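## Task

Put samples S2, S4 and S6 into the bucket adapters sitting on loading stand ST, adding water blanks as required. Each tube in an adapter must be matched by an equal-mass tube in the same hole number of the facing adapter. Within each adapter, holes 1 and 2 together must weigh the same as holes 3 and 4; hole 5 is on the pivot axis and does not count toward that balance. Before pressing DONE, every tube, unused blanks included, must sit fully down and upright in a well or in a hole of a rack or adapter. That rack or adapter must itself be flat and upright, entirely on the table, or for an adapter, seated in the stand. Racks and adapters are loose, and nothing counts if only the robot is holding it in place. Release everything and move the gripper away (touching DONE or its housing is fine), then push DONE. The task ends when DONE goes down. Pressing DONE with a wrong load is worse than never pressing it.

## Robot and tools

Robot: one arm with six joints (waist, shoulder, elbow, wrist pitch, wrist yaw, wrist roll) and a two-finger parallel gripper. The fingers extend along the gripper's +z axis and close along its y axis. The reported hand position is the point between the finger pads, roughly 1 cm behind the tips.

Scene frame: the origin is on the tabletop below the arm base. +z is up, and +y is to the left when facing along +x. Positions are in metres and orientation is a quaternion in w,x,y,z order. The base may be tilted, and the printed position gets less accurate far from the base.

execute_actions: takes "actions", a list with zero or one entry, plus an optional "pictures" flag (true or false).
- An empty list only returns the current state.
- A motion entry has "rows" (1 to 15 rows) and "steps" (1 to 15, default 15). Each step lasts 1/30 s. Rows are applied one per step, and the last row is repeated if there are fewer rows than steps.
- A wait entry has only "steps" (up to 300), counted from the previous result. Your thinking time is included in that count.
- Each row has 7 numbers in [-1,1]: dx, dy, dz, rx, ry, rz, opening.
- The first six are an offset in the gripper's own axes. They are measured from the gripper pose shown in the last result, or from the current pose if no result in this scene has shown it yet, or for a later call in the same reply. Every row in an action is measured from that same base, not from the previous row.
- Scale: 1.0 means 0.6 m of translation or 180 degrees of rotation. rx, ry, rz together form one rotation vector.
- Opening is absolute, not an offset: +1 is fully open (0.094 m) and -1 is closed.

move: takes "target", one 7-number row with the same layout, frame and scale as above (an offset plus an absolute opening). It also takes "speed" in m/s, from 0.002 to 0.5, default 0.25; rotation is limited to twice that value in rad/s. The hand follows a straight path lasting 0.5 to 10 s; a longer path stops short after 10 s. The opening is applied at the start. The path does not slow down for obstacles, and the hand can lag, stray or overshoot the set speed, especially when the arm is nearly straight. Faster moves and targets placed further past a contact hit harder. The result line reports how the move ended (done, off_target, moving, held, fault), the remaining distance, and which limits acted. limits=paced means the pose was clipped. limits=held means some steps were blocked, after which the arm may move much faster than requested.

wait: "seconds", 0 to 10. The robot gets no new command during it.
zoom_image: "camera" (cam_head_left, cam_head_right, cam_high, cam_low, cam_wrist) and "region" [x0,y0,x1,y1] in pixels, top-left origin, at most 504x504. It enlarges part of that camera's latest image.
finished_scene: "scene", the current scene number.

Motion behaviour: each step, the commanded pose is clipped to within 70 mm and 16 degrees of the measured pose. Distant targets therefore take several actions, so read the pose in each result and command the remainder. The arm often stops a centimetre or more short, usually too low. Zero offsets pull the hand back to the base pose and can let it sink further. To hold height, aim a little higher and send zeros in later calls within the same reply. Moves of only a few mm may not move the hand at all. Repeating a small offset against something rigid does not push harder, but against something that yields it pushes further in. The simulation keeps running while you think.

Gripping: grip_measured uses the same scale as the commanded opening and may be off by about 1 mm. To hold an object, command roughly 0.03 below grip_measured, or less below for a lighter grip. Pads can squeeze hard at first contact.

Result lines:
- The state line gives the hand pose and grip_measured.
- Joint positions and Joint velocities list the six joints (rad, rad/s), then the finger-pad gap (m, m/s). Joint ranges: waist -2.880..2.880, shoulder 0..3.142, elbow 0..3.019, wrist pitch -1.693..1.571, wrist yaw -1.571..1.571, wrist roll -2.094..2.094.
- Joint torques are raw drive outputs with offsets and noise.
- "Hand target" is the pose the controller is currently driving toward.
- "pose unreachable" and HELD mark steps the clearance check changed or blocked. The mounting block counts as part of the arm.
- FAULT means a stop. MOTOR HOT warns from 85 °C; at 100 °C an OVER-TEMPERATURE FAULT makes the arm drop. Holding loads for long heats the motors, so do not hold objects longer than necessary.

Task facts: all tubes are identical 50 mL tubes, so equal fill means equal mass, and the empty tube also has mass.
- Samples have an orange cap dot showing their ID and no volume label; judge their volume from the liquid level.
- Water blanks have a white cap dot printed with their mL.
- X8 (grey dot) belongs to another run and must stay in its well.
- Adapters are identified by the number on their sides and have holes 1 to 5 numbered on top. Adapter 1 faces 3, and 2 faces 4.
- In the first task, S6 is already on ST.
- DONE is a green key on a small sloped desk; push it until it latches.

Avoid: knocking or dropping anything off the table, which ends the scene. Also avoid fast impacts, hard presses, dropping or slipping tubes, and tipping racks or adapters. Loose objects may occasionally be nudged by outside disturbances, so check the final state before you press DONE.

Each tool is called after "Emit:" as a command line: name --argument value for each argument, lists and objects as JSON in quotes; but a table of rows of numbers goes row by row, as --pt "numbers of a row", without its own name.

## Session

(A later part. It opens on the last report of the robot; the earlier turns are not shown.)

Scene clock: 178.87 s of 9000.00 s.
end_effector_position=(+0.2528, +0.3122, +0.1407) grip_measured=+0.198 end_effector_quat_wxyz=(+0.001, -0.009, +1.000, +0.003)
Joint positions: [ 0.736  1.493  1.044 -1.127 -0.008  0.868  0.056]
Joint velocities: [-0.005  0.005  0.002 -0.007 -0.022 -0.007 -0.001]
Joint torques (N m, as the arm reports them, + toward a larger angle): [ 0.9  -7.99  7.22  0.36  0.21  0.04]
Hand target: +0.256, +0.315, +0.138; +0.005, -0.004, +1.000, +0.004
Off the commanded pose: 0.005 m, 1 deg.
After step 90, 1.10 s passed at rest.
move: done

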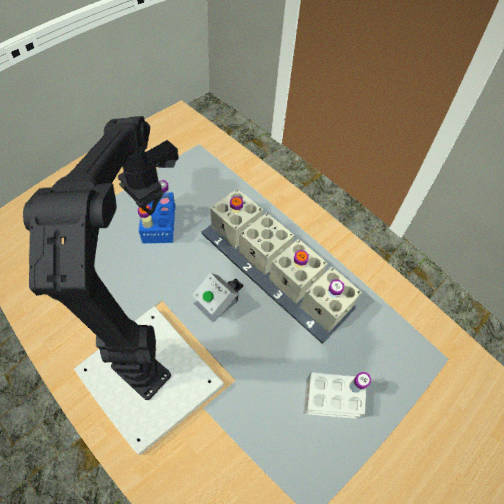

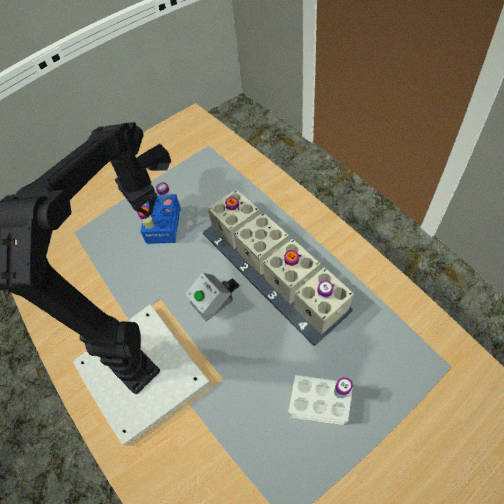

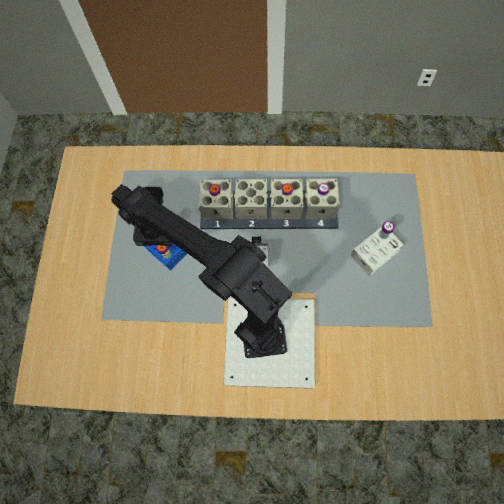

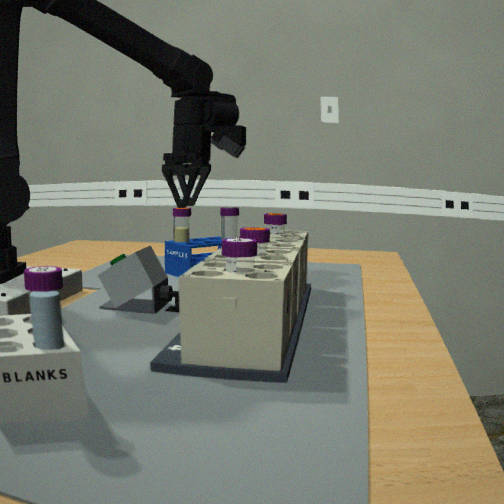

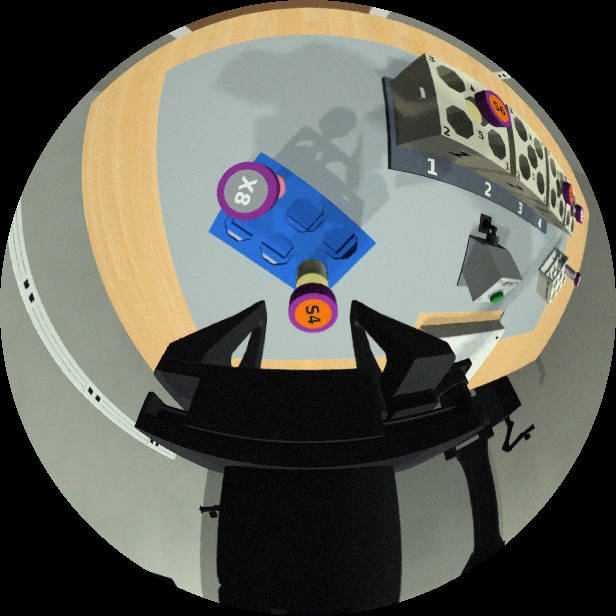

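Emit:
move --target '[-0.002,-0.003,0.041,0,0,0,0.2]' --speed 0.05

Emit:
move --target '[0,0,0,0,0,0,-0.33]'

Emit:
move --target '[-0.012,0.014,-0.22,-0.008,-0.006,0,-0.345]' --speed 0.1

Emit:
move --target '[-0.335,-0.42,-0.035,0,-0.01,0,-0.345]' --speed 0.2

Scene clock: 184.90 s of 9000.00 s.
end_effector_position=(+0.2503, +0.3089, +0.1203) grip_measured=+0.198 end_effector_quat_wxyz=(+0.001, -0.009, +1.000, +0.002)
Joint positions: [ 0.736  1.51   1.002 -1.071 -0.008  0.868  0.056]
Joint velocities: [ 0.005 -0.024 -0.002  0.012 -0.081  0.007  0.   ]
Joint torques (N m, as the arm reports them, + toward a larger angle): [ 0.49 -7.83  6.95  0.37  0.1  -0.08]
Hand target: +0.254, +0.311, +0.116; +0.001, -0.009, +1.000, +0.003
Off the commanded pose: 0.006 m, 0 deg.
After step 90, 2.17 s passed at rest.
move: done

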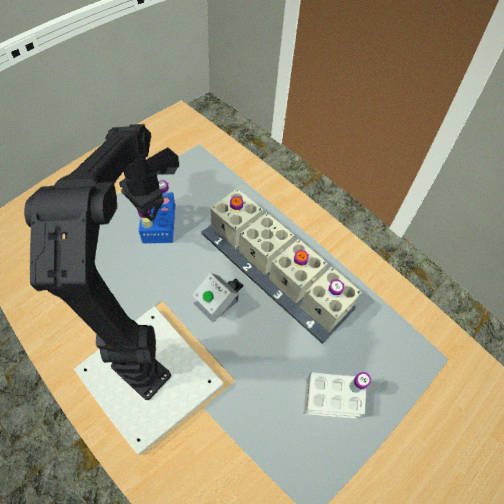

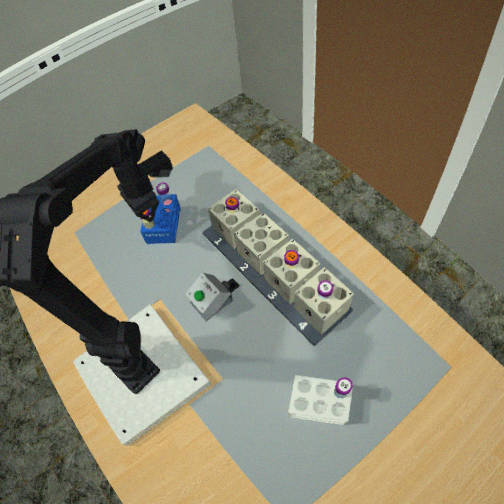

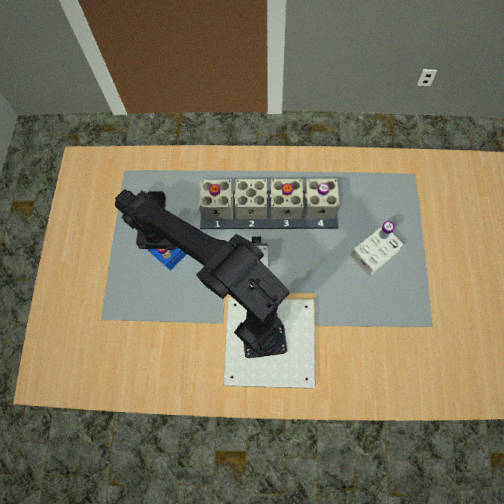

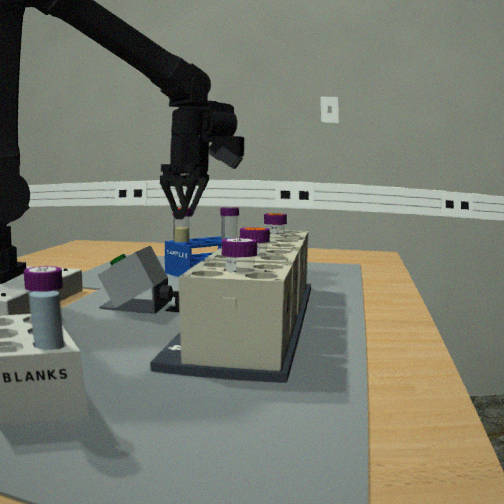

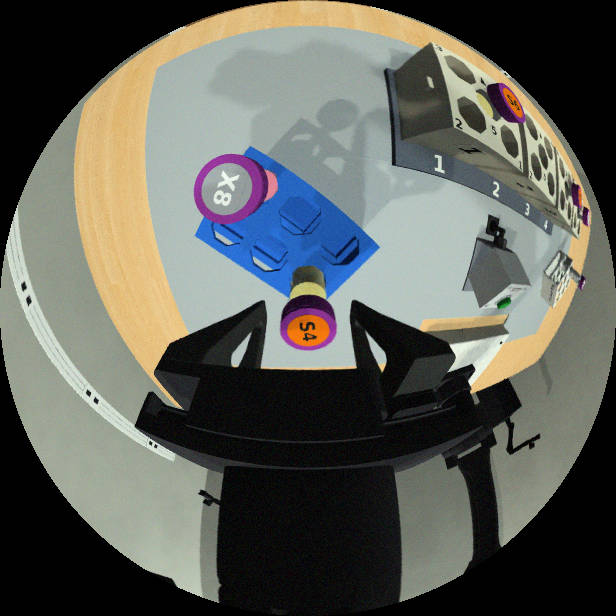

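Scene clock: 185.40 s of 9000.00 s.
end_effector_position=(+0.2503, +0.3089, +0.1203) grip_measured=-0.312 end_effector_quat_wxyz=(+0.001, -0.009, +1.000, +0.002)
Joint positions: [ 0.736  1.51   1.002 -1.071 -0.008  0.868  0.032]
Joint velocities: [ 0.005  0.005 -0.012 -0.022 -0.007  0.051  0.001]
Joint torques (N m, as the arm reports them, + toward a larger angle): [ 0.95 -8.73  6.69 -0.1   0.1  -0.04]
Hand target: +0.250, +0.309, +0.120; +0.001, -0.009, +1.000, +0.002
Off the commanded pose: 0.000 m, 0 deg.
move: done

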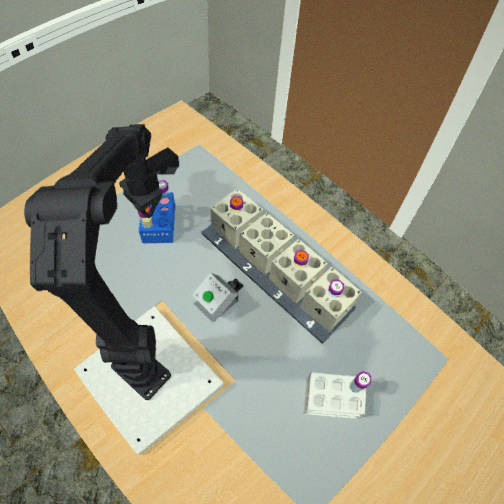

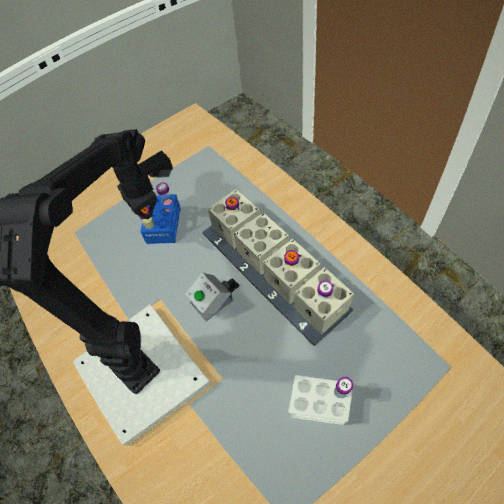

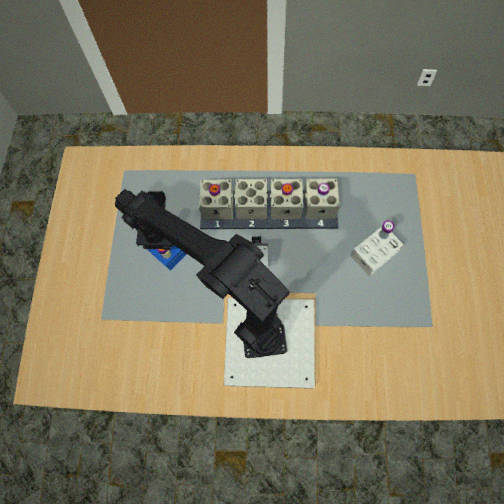

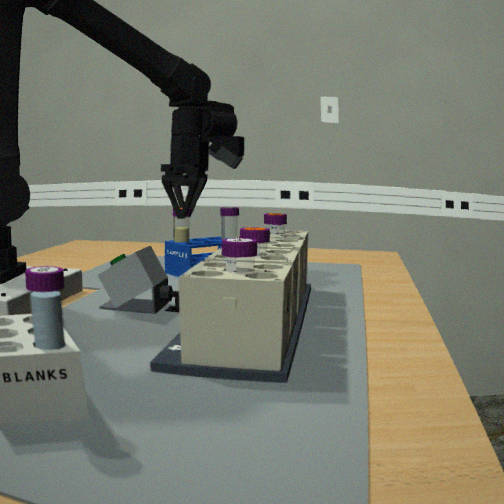

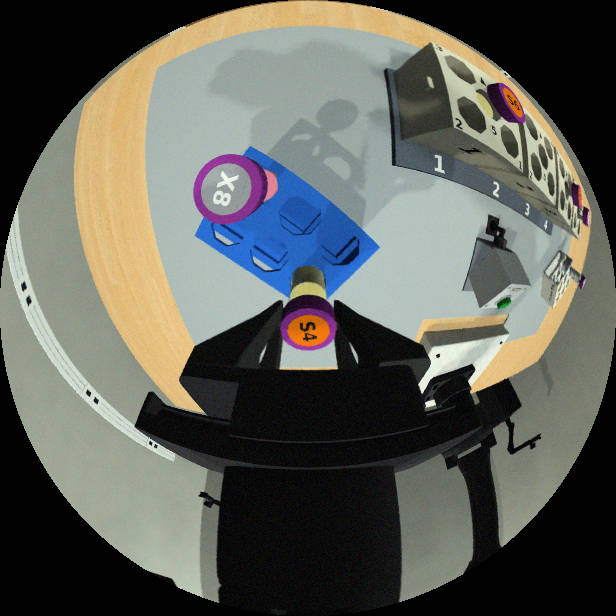

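Scene clock: 187.10 s of 9000.00 s.
end_effector_position=(+0.2489, +0.3085, +0.2289) grip_measured=-0.317 end_effector_quat_wxyz=(-0.005, -0.009, +1.000, -0.006)
Joint positions: [ 0.736  1.419  1.209 -1.388 -0.008  0.868  0.032]
Joint velocities: [-0.005  0.015 -0.007 -0.002  0.022 -0.037  0.   ]
Joint torques (N m, as the arm reports them, + toward a larger angle): [ 0.7  -9.64 10.73 -0.53  0.05 -0.05]
Hand target: +0.255, +0.316, +0.253; +0.010, -0.009, +1.000, +0.015
Off the commanded pose: 0.026 m, 3 deg.
move: off_target

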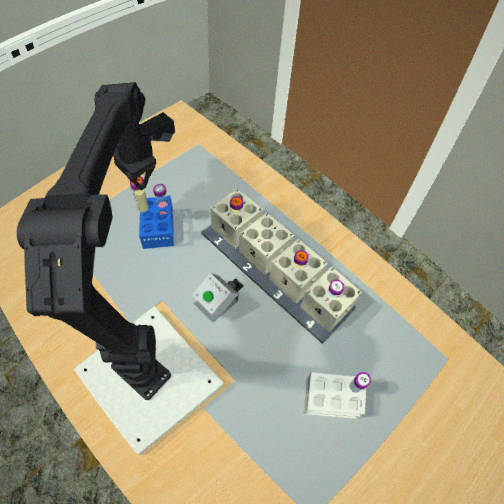

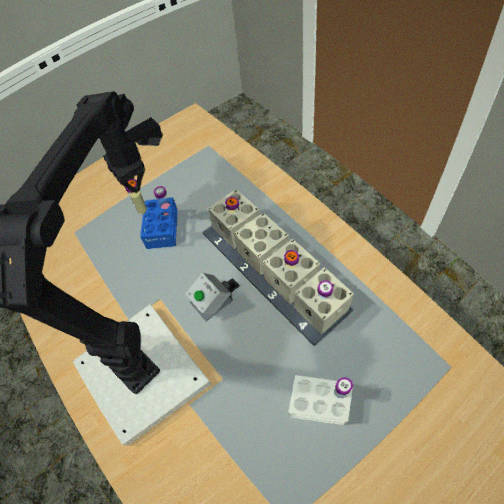

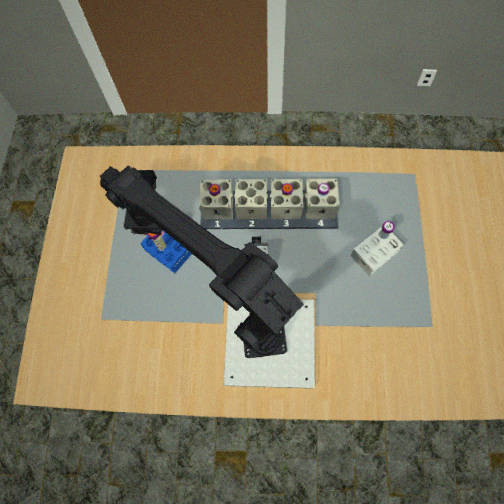

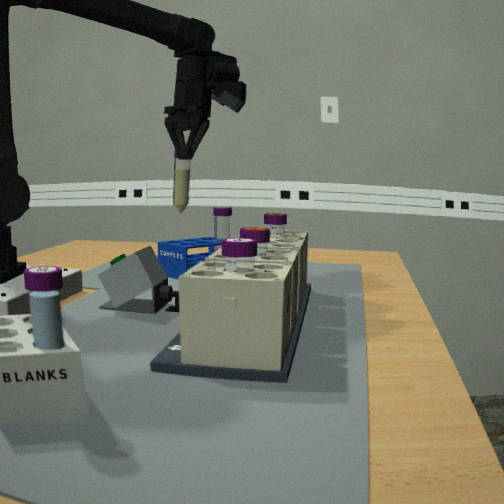

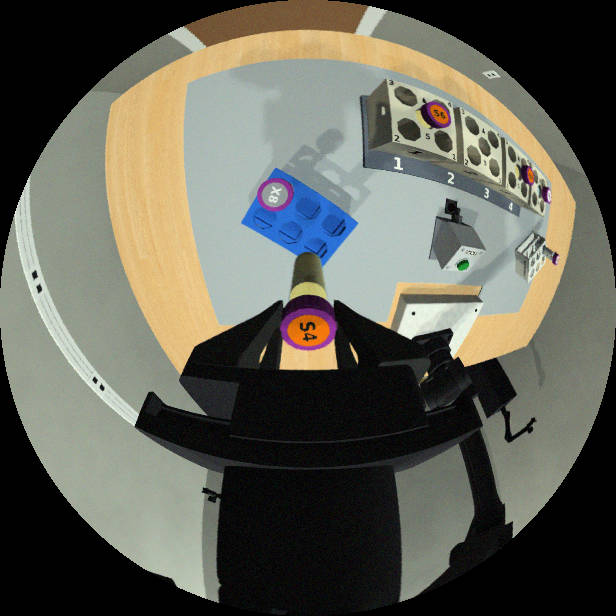

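Scene clock: 189.23 s of 9000.00 s.
end_effector_position=(+0.4386, +0.0538, +0.2371) grip_measured=-0.317 end_effector_quat_wxyz=(-0.003, -0.000, +1.000, -0.006)
Joint positions: [-0.021  1.529  1.347 -1.409  0.013  0.129  0.032]
Joint velocities: [ 0.005  0.005 -0.002  0.007 -0.037 -0.007  0.   ]
Joint torques (N m, as the arm reports them, + toward a larger angle): [ 1.41 -9.26 11.16 -0.5   0.05 -0.11]
Hand target: +0.451, +0.058, +0.252; +0.012, -0.009, +1.000, -0.004
Off the commanded pose: 0.022 m, 2 deg.
move: off_target

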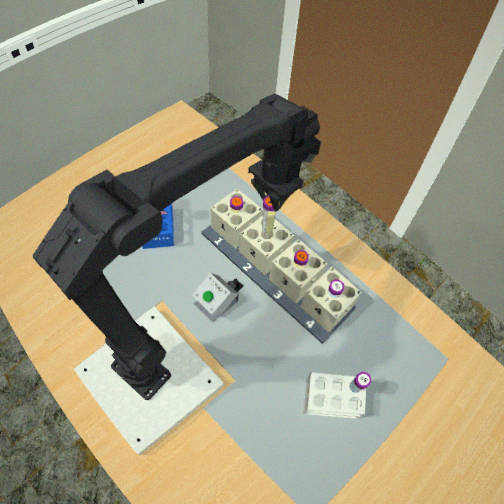

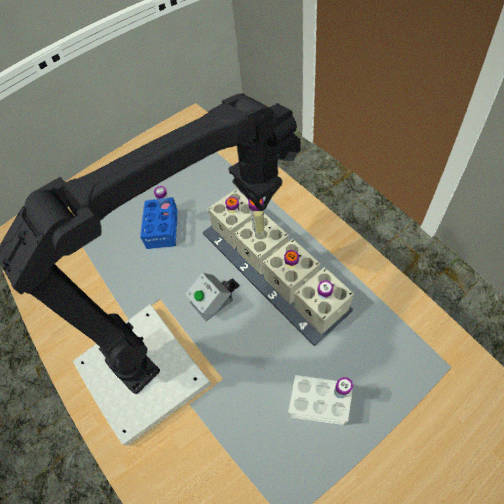

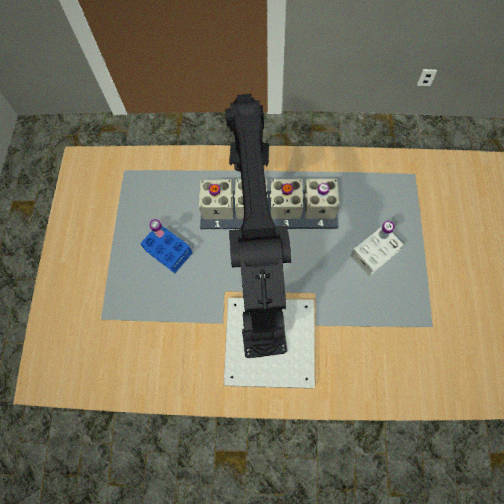

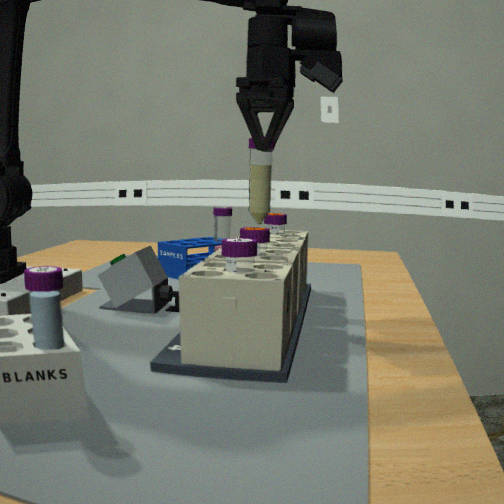

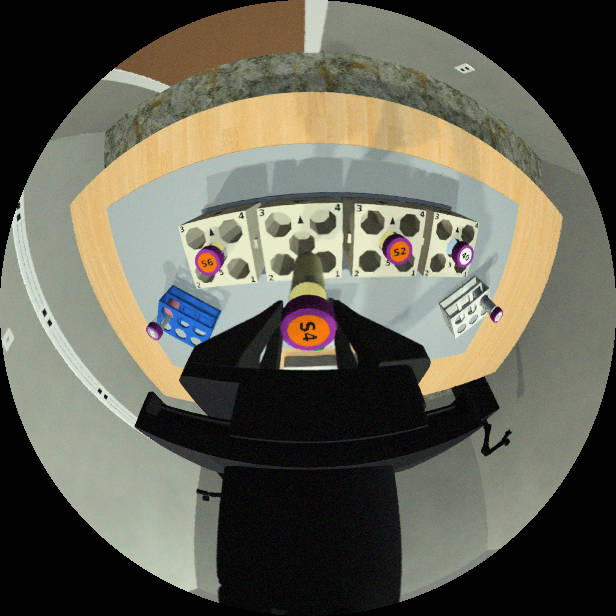

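Emit:
move --target '[-0.026,0.015,0.05,-0.004,-0.003,0,-0.345]' --speed 0.05

Emit:
zoom_image --camera "cam_wrist" --region '[210, 160, 410, 360]'

Scene clock: 193.93 s of 9000.00 s.
end_effector_position=(+0.4495, +0.0576, +0.2094) grip_measured=-0.317 end_effector_quat_wxyz=(-0.002, -0.001, +1.000, -0.002)
Joint positions: [-0.018  1.571  1.32  -1.337  0.006  0.129  0.032]
Joint velocities: [-0.005 -0.005 -0.007  0.007 -0.095  0.037 -0.   ]
Joint torques (N m, as the arm reports them, + toward a larger angle): [ 1.69 -9.79  7.79  0.37 -0.06  0.05]
Hand target: +0.454, +0.062, +0.207; +0.002, +0.000, +1.000, +0.001
Off the commanded pose: 0.007 m, 0 deg.
After step 90, 0.67 s passed at rest.
move: done

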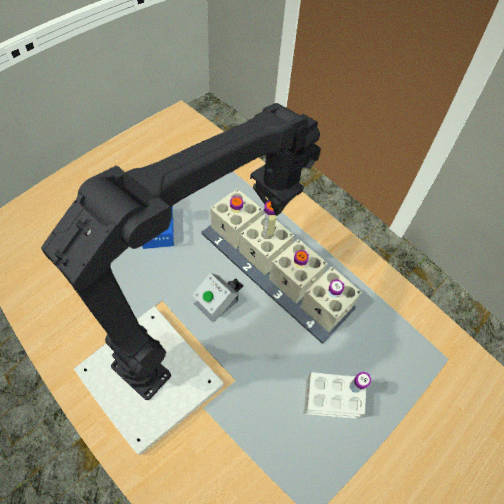

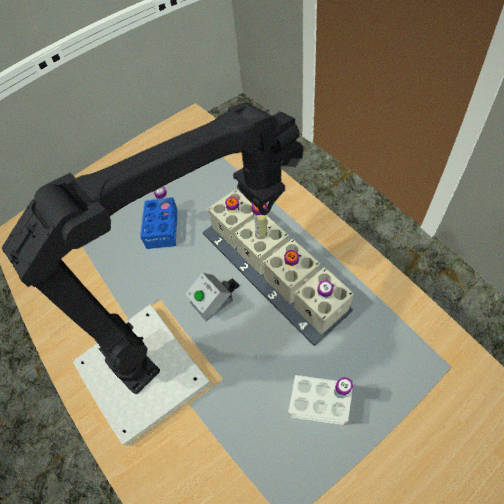

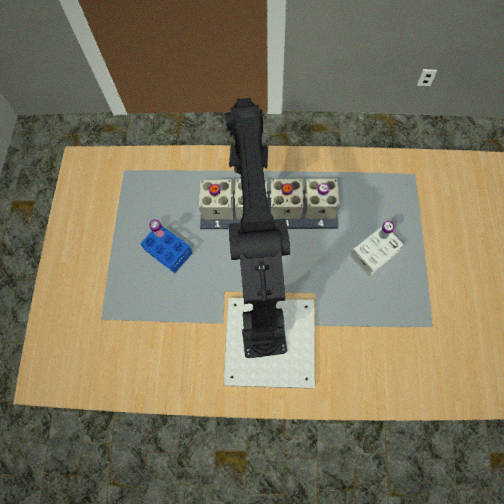

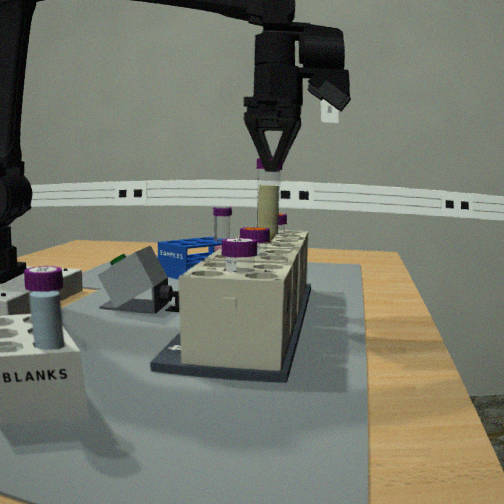

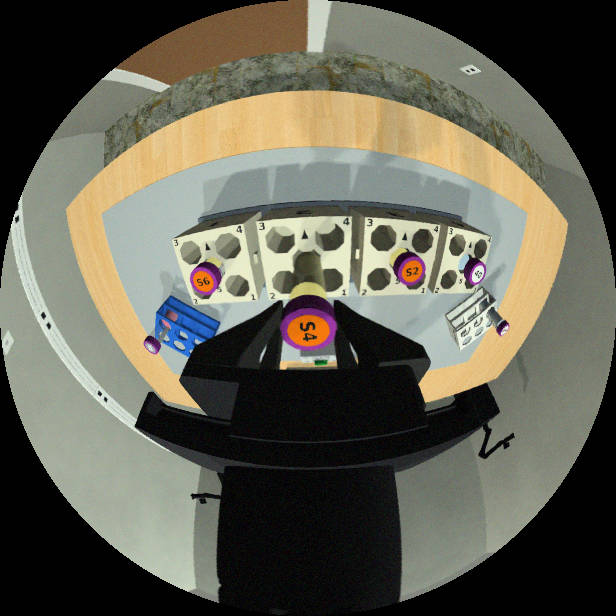

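Region (210, 160, 410, 360) of cam_wrist's 616x616 image, scaled by 2.520, with more detail than that image has.

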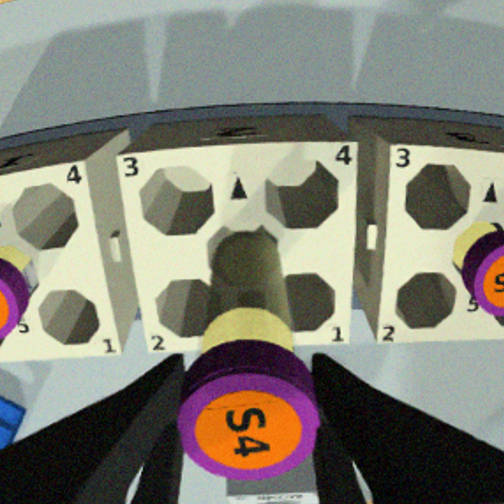

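Emit:
move --target '[-0.004,0.011,0.148,0,0,0,-0.345]' --speed 0.05

Scene clock: 201.40 s of 9000.00 s.
end_effector_position=(+0.4484, +0.0593, +0.1251) grip_measured=-0.317 end_effector_quat_wxyz=(-0.003, -0.002, +1.000, -0.002)
Joint positions: [-0.015  1.646  1.176 -1.122  0.005  0.131  0.032]
Joint velocities: [ 0.005  0.005 -0.007  0.012 -0.037 -0.037 -0.001]
Joint torques (N m, as the arm reports them, + toward a larger angle): [  1.73 -10.03   7.14   0.38   0.05   0.06]
Hand target: +0.452, +0.064, +0.120; -0.001, -0.001, +1.000, -0.001
Off the commanded pose: 0.007 m, 0 deg.
After step 90, 2.33 s passed at rest.
move: done

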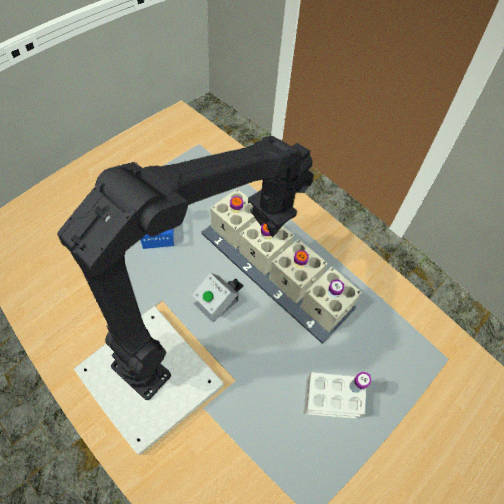

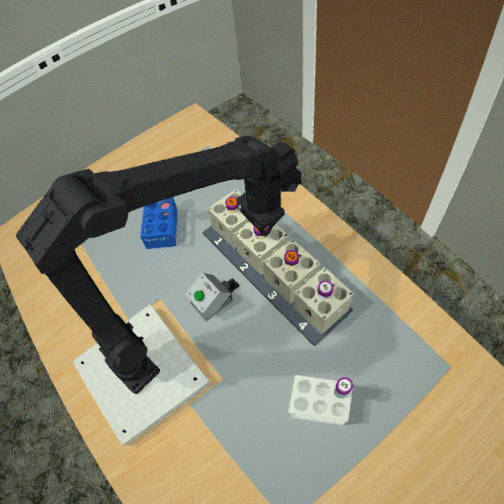

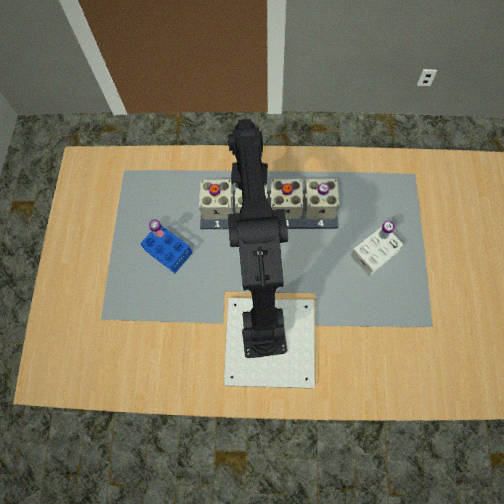

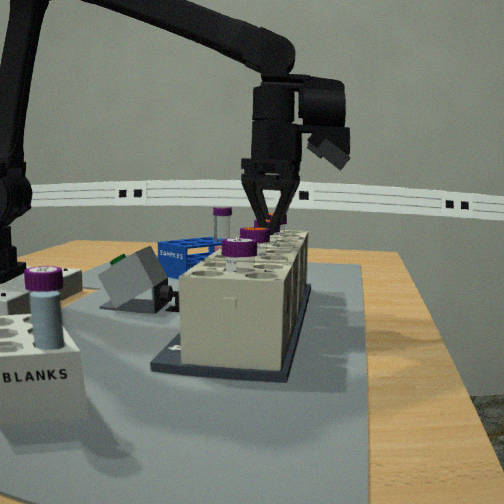

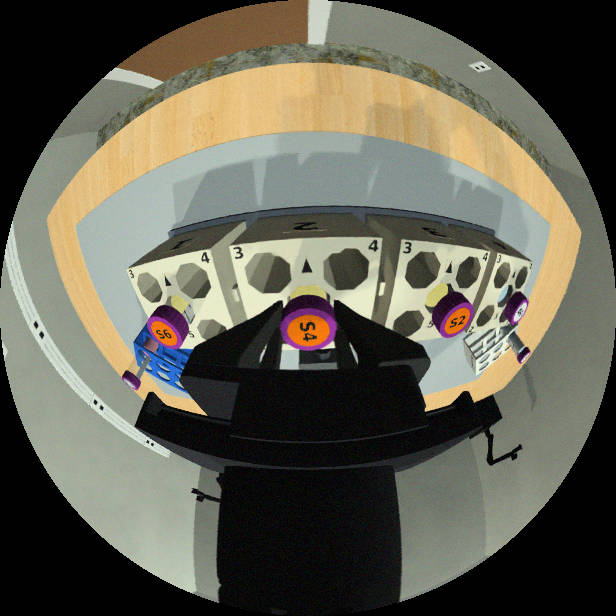

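Emit:
move --target '[0,0,0,0,0,0,0.2]'

Emit:
move --target '[0,0,-0.1,0,0,0,0.2]' --speed 0.15

Emit:
move --target '[0.35,-0.035,0.01,0,-0.01,0,-1]'

Scene clock: 205.57 s of 9000.00 s.
end_effector_position=(+0.4476, +0.0592, +0.1244) grip_measured=+0.198 end_effector_quat_wxyz=(-0.004, -0.002, +1.000, -0.002)
Joint positions: [-0.015  1.646  1.174 -1.122  0.005  0.131  0.056]
Joint velocities: [-0.005  0.005 -0.002 -0.017 -0.007  0.007 -0.001]
Joint torques (N m, as the arm reports them, + toward a larger angle): [  1.06 -10.87   6.96  -0.08   0.05  -0.04]
Hand target: +0.448, +0.059, +0.125; -0.004, -0.002, +1.000, -0.002
Off the commanded pose: 0.001 m, 0 deg.
After step 90, 0.47 s passed at rest.
move: done

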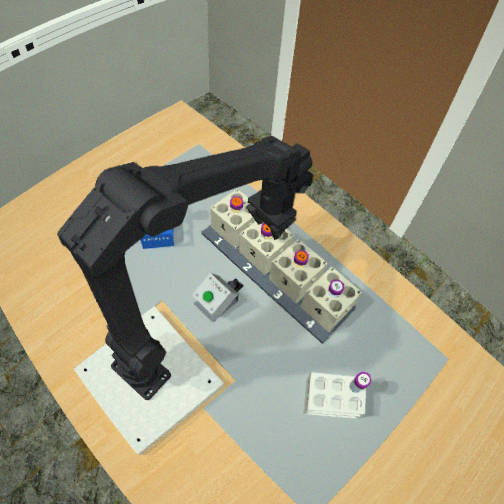

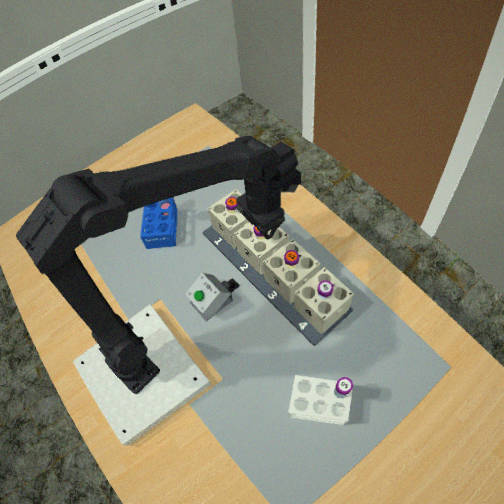

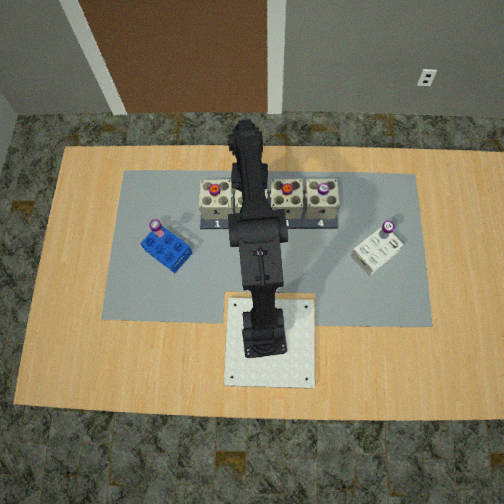

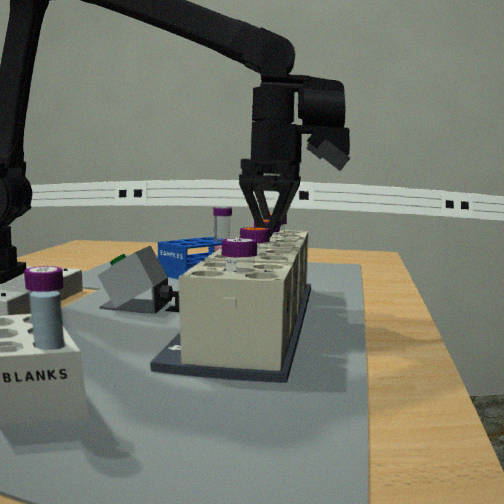

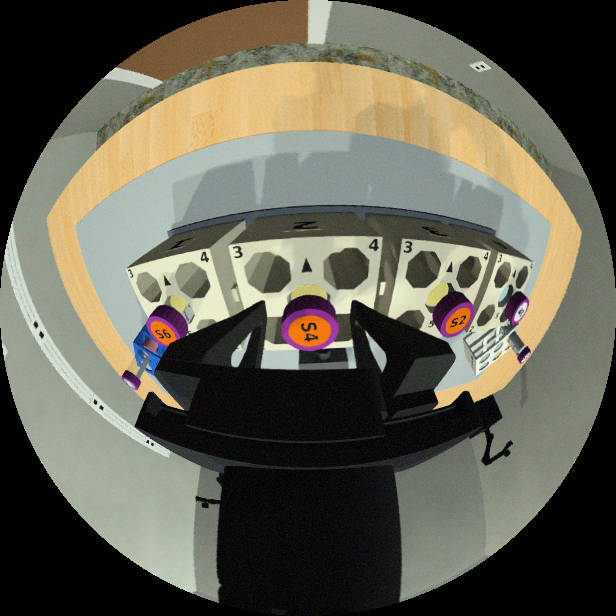

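Scene clock: 206.47 s of 9000.00 s.
end_effector_position=(+0.4365, +0.0575, +0.1675) grip_measured=+0.198 end_effector_quat_wxyz=(-0.022, -0.002, +1.000, -0.004)
Joint positions: [-0.015  1.595  1.234 -1.268  0.005  0.131  0.056]
Joint velocities: [ 0.024  0.005  0.002 -0.002 -0.037 -0.007 -0.001]
Joint torques (N m, as the arm reports them, + toward a larger angle): [  1.18 -11.29   9.86  -0.57   0.04  -0.02]
Hand target: +0.447, +0.059, +0.185; -0.004, -0.002, +1.000, -0.002
Off the commanded pose: 0.021 m, 2 deg.
move: off_target

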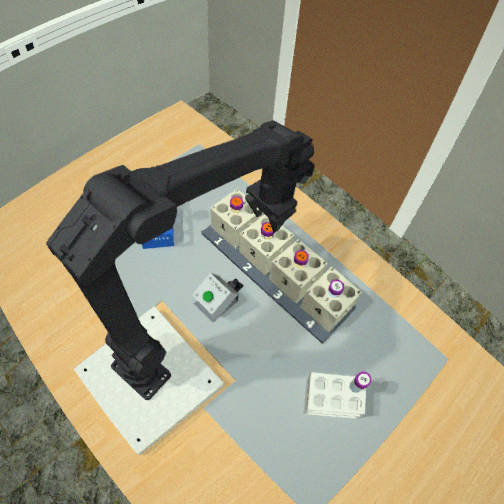

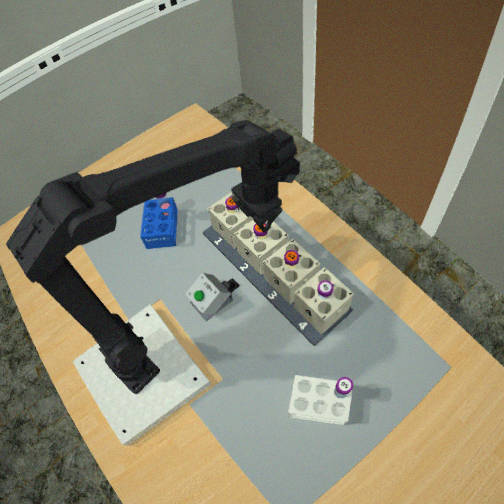

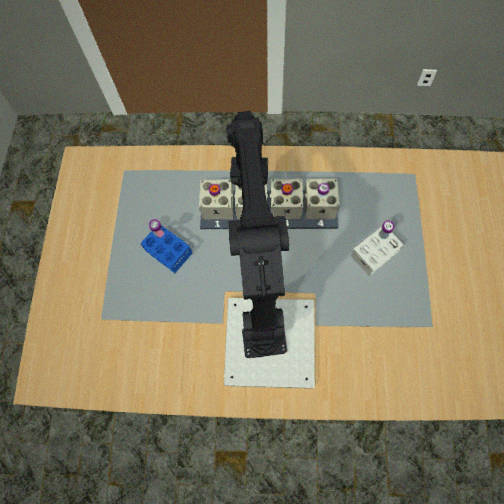

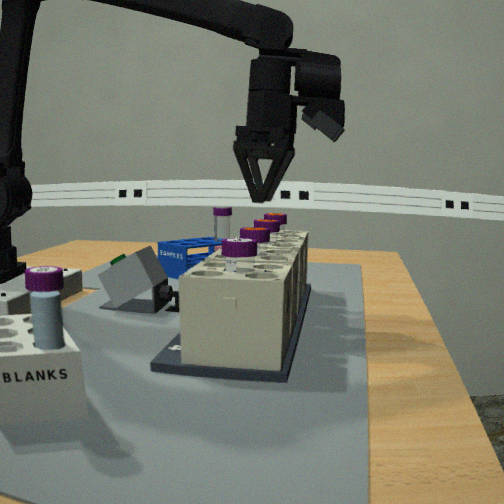

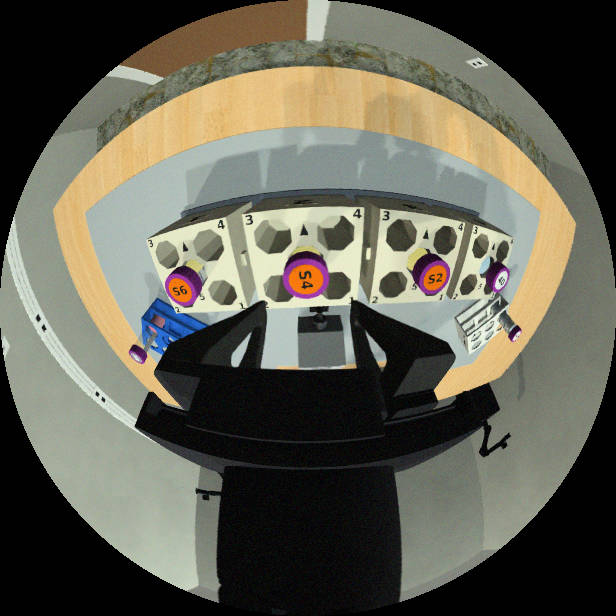

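Scene clock: 207.73 s of 9000.00 s.
end_effector_position=(+0.2256, +0.0371, +0.1684) grip_measured=-0.983 end_effector_quat_wxyz=(-0.004, -0.004, +1.000, -0.002)
Joint positions: [ 0.02   0.985  0.701 -1.308  0.005  0.162  0.001]
Joint velocities: [ 0.005 -0.015 -0.007  0.012  0.037  0.022  0.001]
Joint torques (N m, as the arm reports them, + toward a larger angle): [ 1.5  -1.79  7.94 -0.39  0.16  0.04]
Hand target: +0.226, +0.038, +0.170; -0.006, -0.002, +1.000, -0.004
Off the commanded pose: 0.003 m, 0 deg.
move: done

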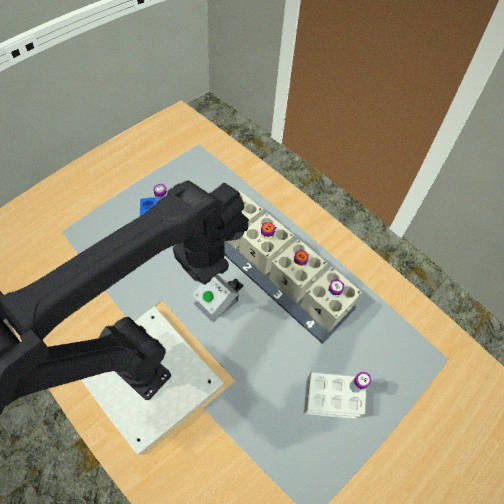

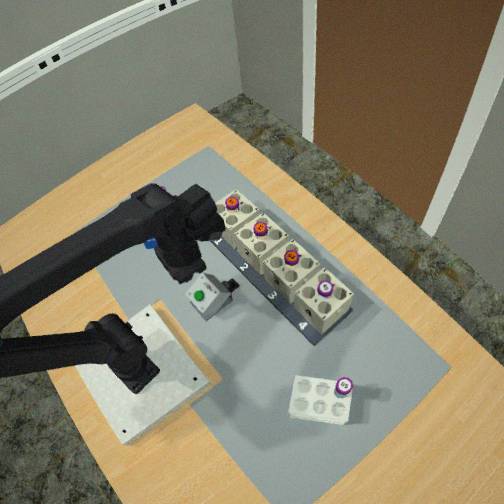

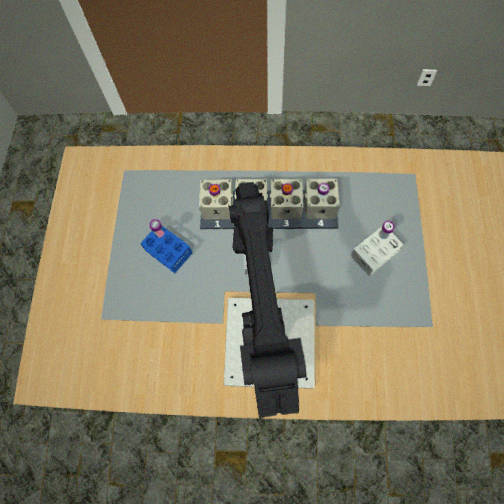

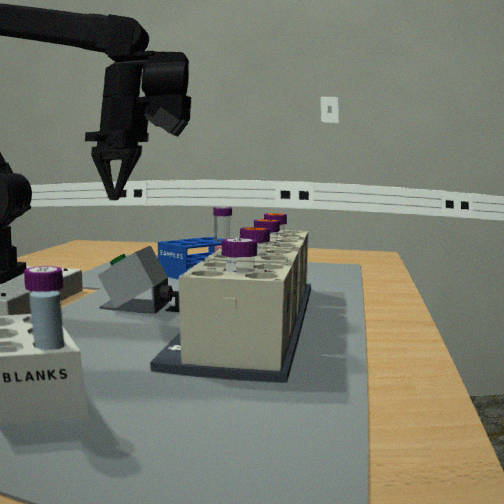

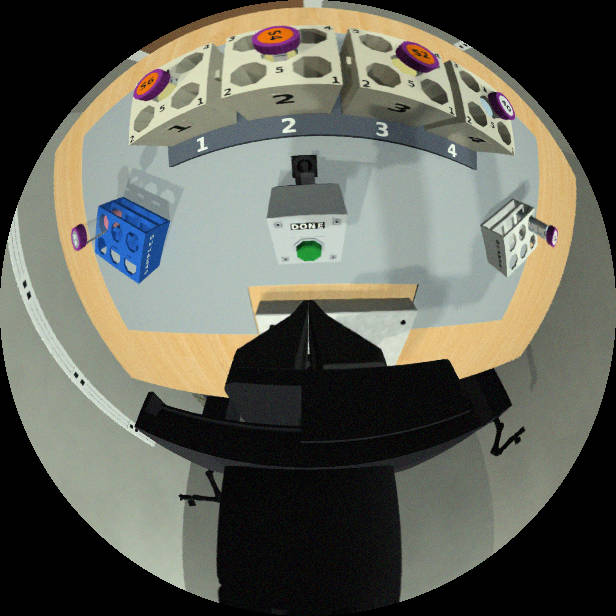

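Emit:
move --target '[0.015,0,0.115,0,-0.14,0,-1]' --speed 0.12

Scene clock: 212.70 s of 9000.00 s.
end_effector_position=(+0.2102, +0.0341, +0.0938) grip_measured=-0.983 end_effector_quat_wxyz=(+0.199, -0.008, +0.980, -0.007)
Joint positions: [ 0.101  0.664  0.308 -0.842  0.109  0.214  0.001]
Joint velocities: [-0.015  0.005 -0.002  0.007  0.037 -0.095  0.001]
Joint torques (N m, as the arm reports them, + toward a larger angle): [1.57 0.45 8.06 1.19 0.23 0.05]
Hand target: +0.216, +0.037, +0.099; +0.214, -0.005, +0.977, -0.004
Off the commanded pose: 0.009 m, 2 deg.
move: done

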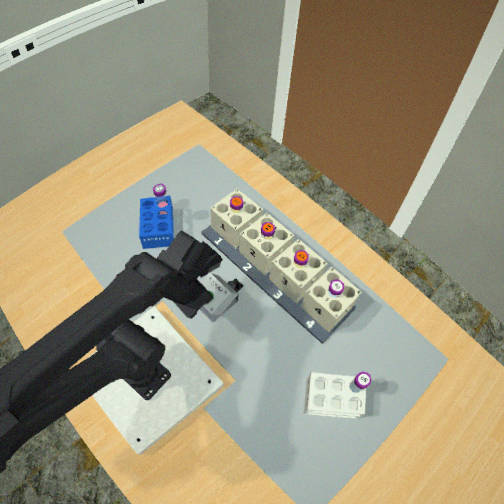

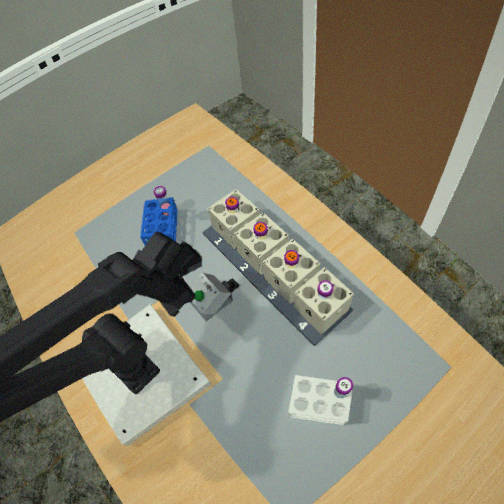

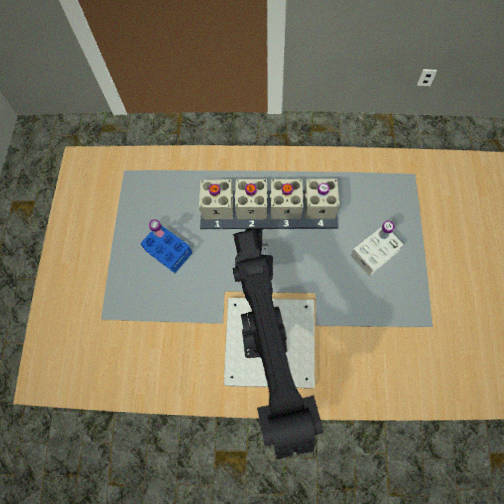

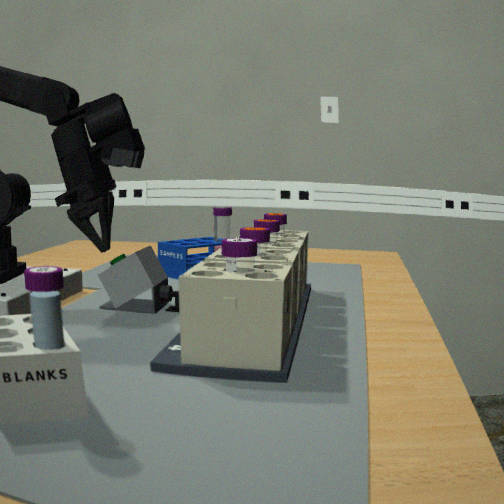

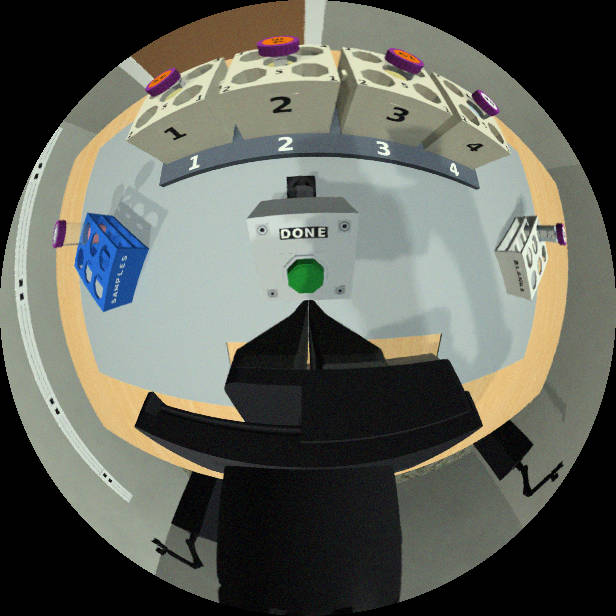

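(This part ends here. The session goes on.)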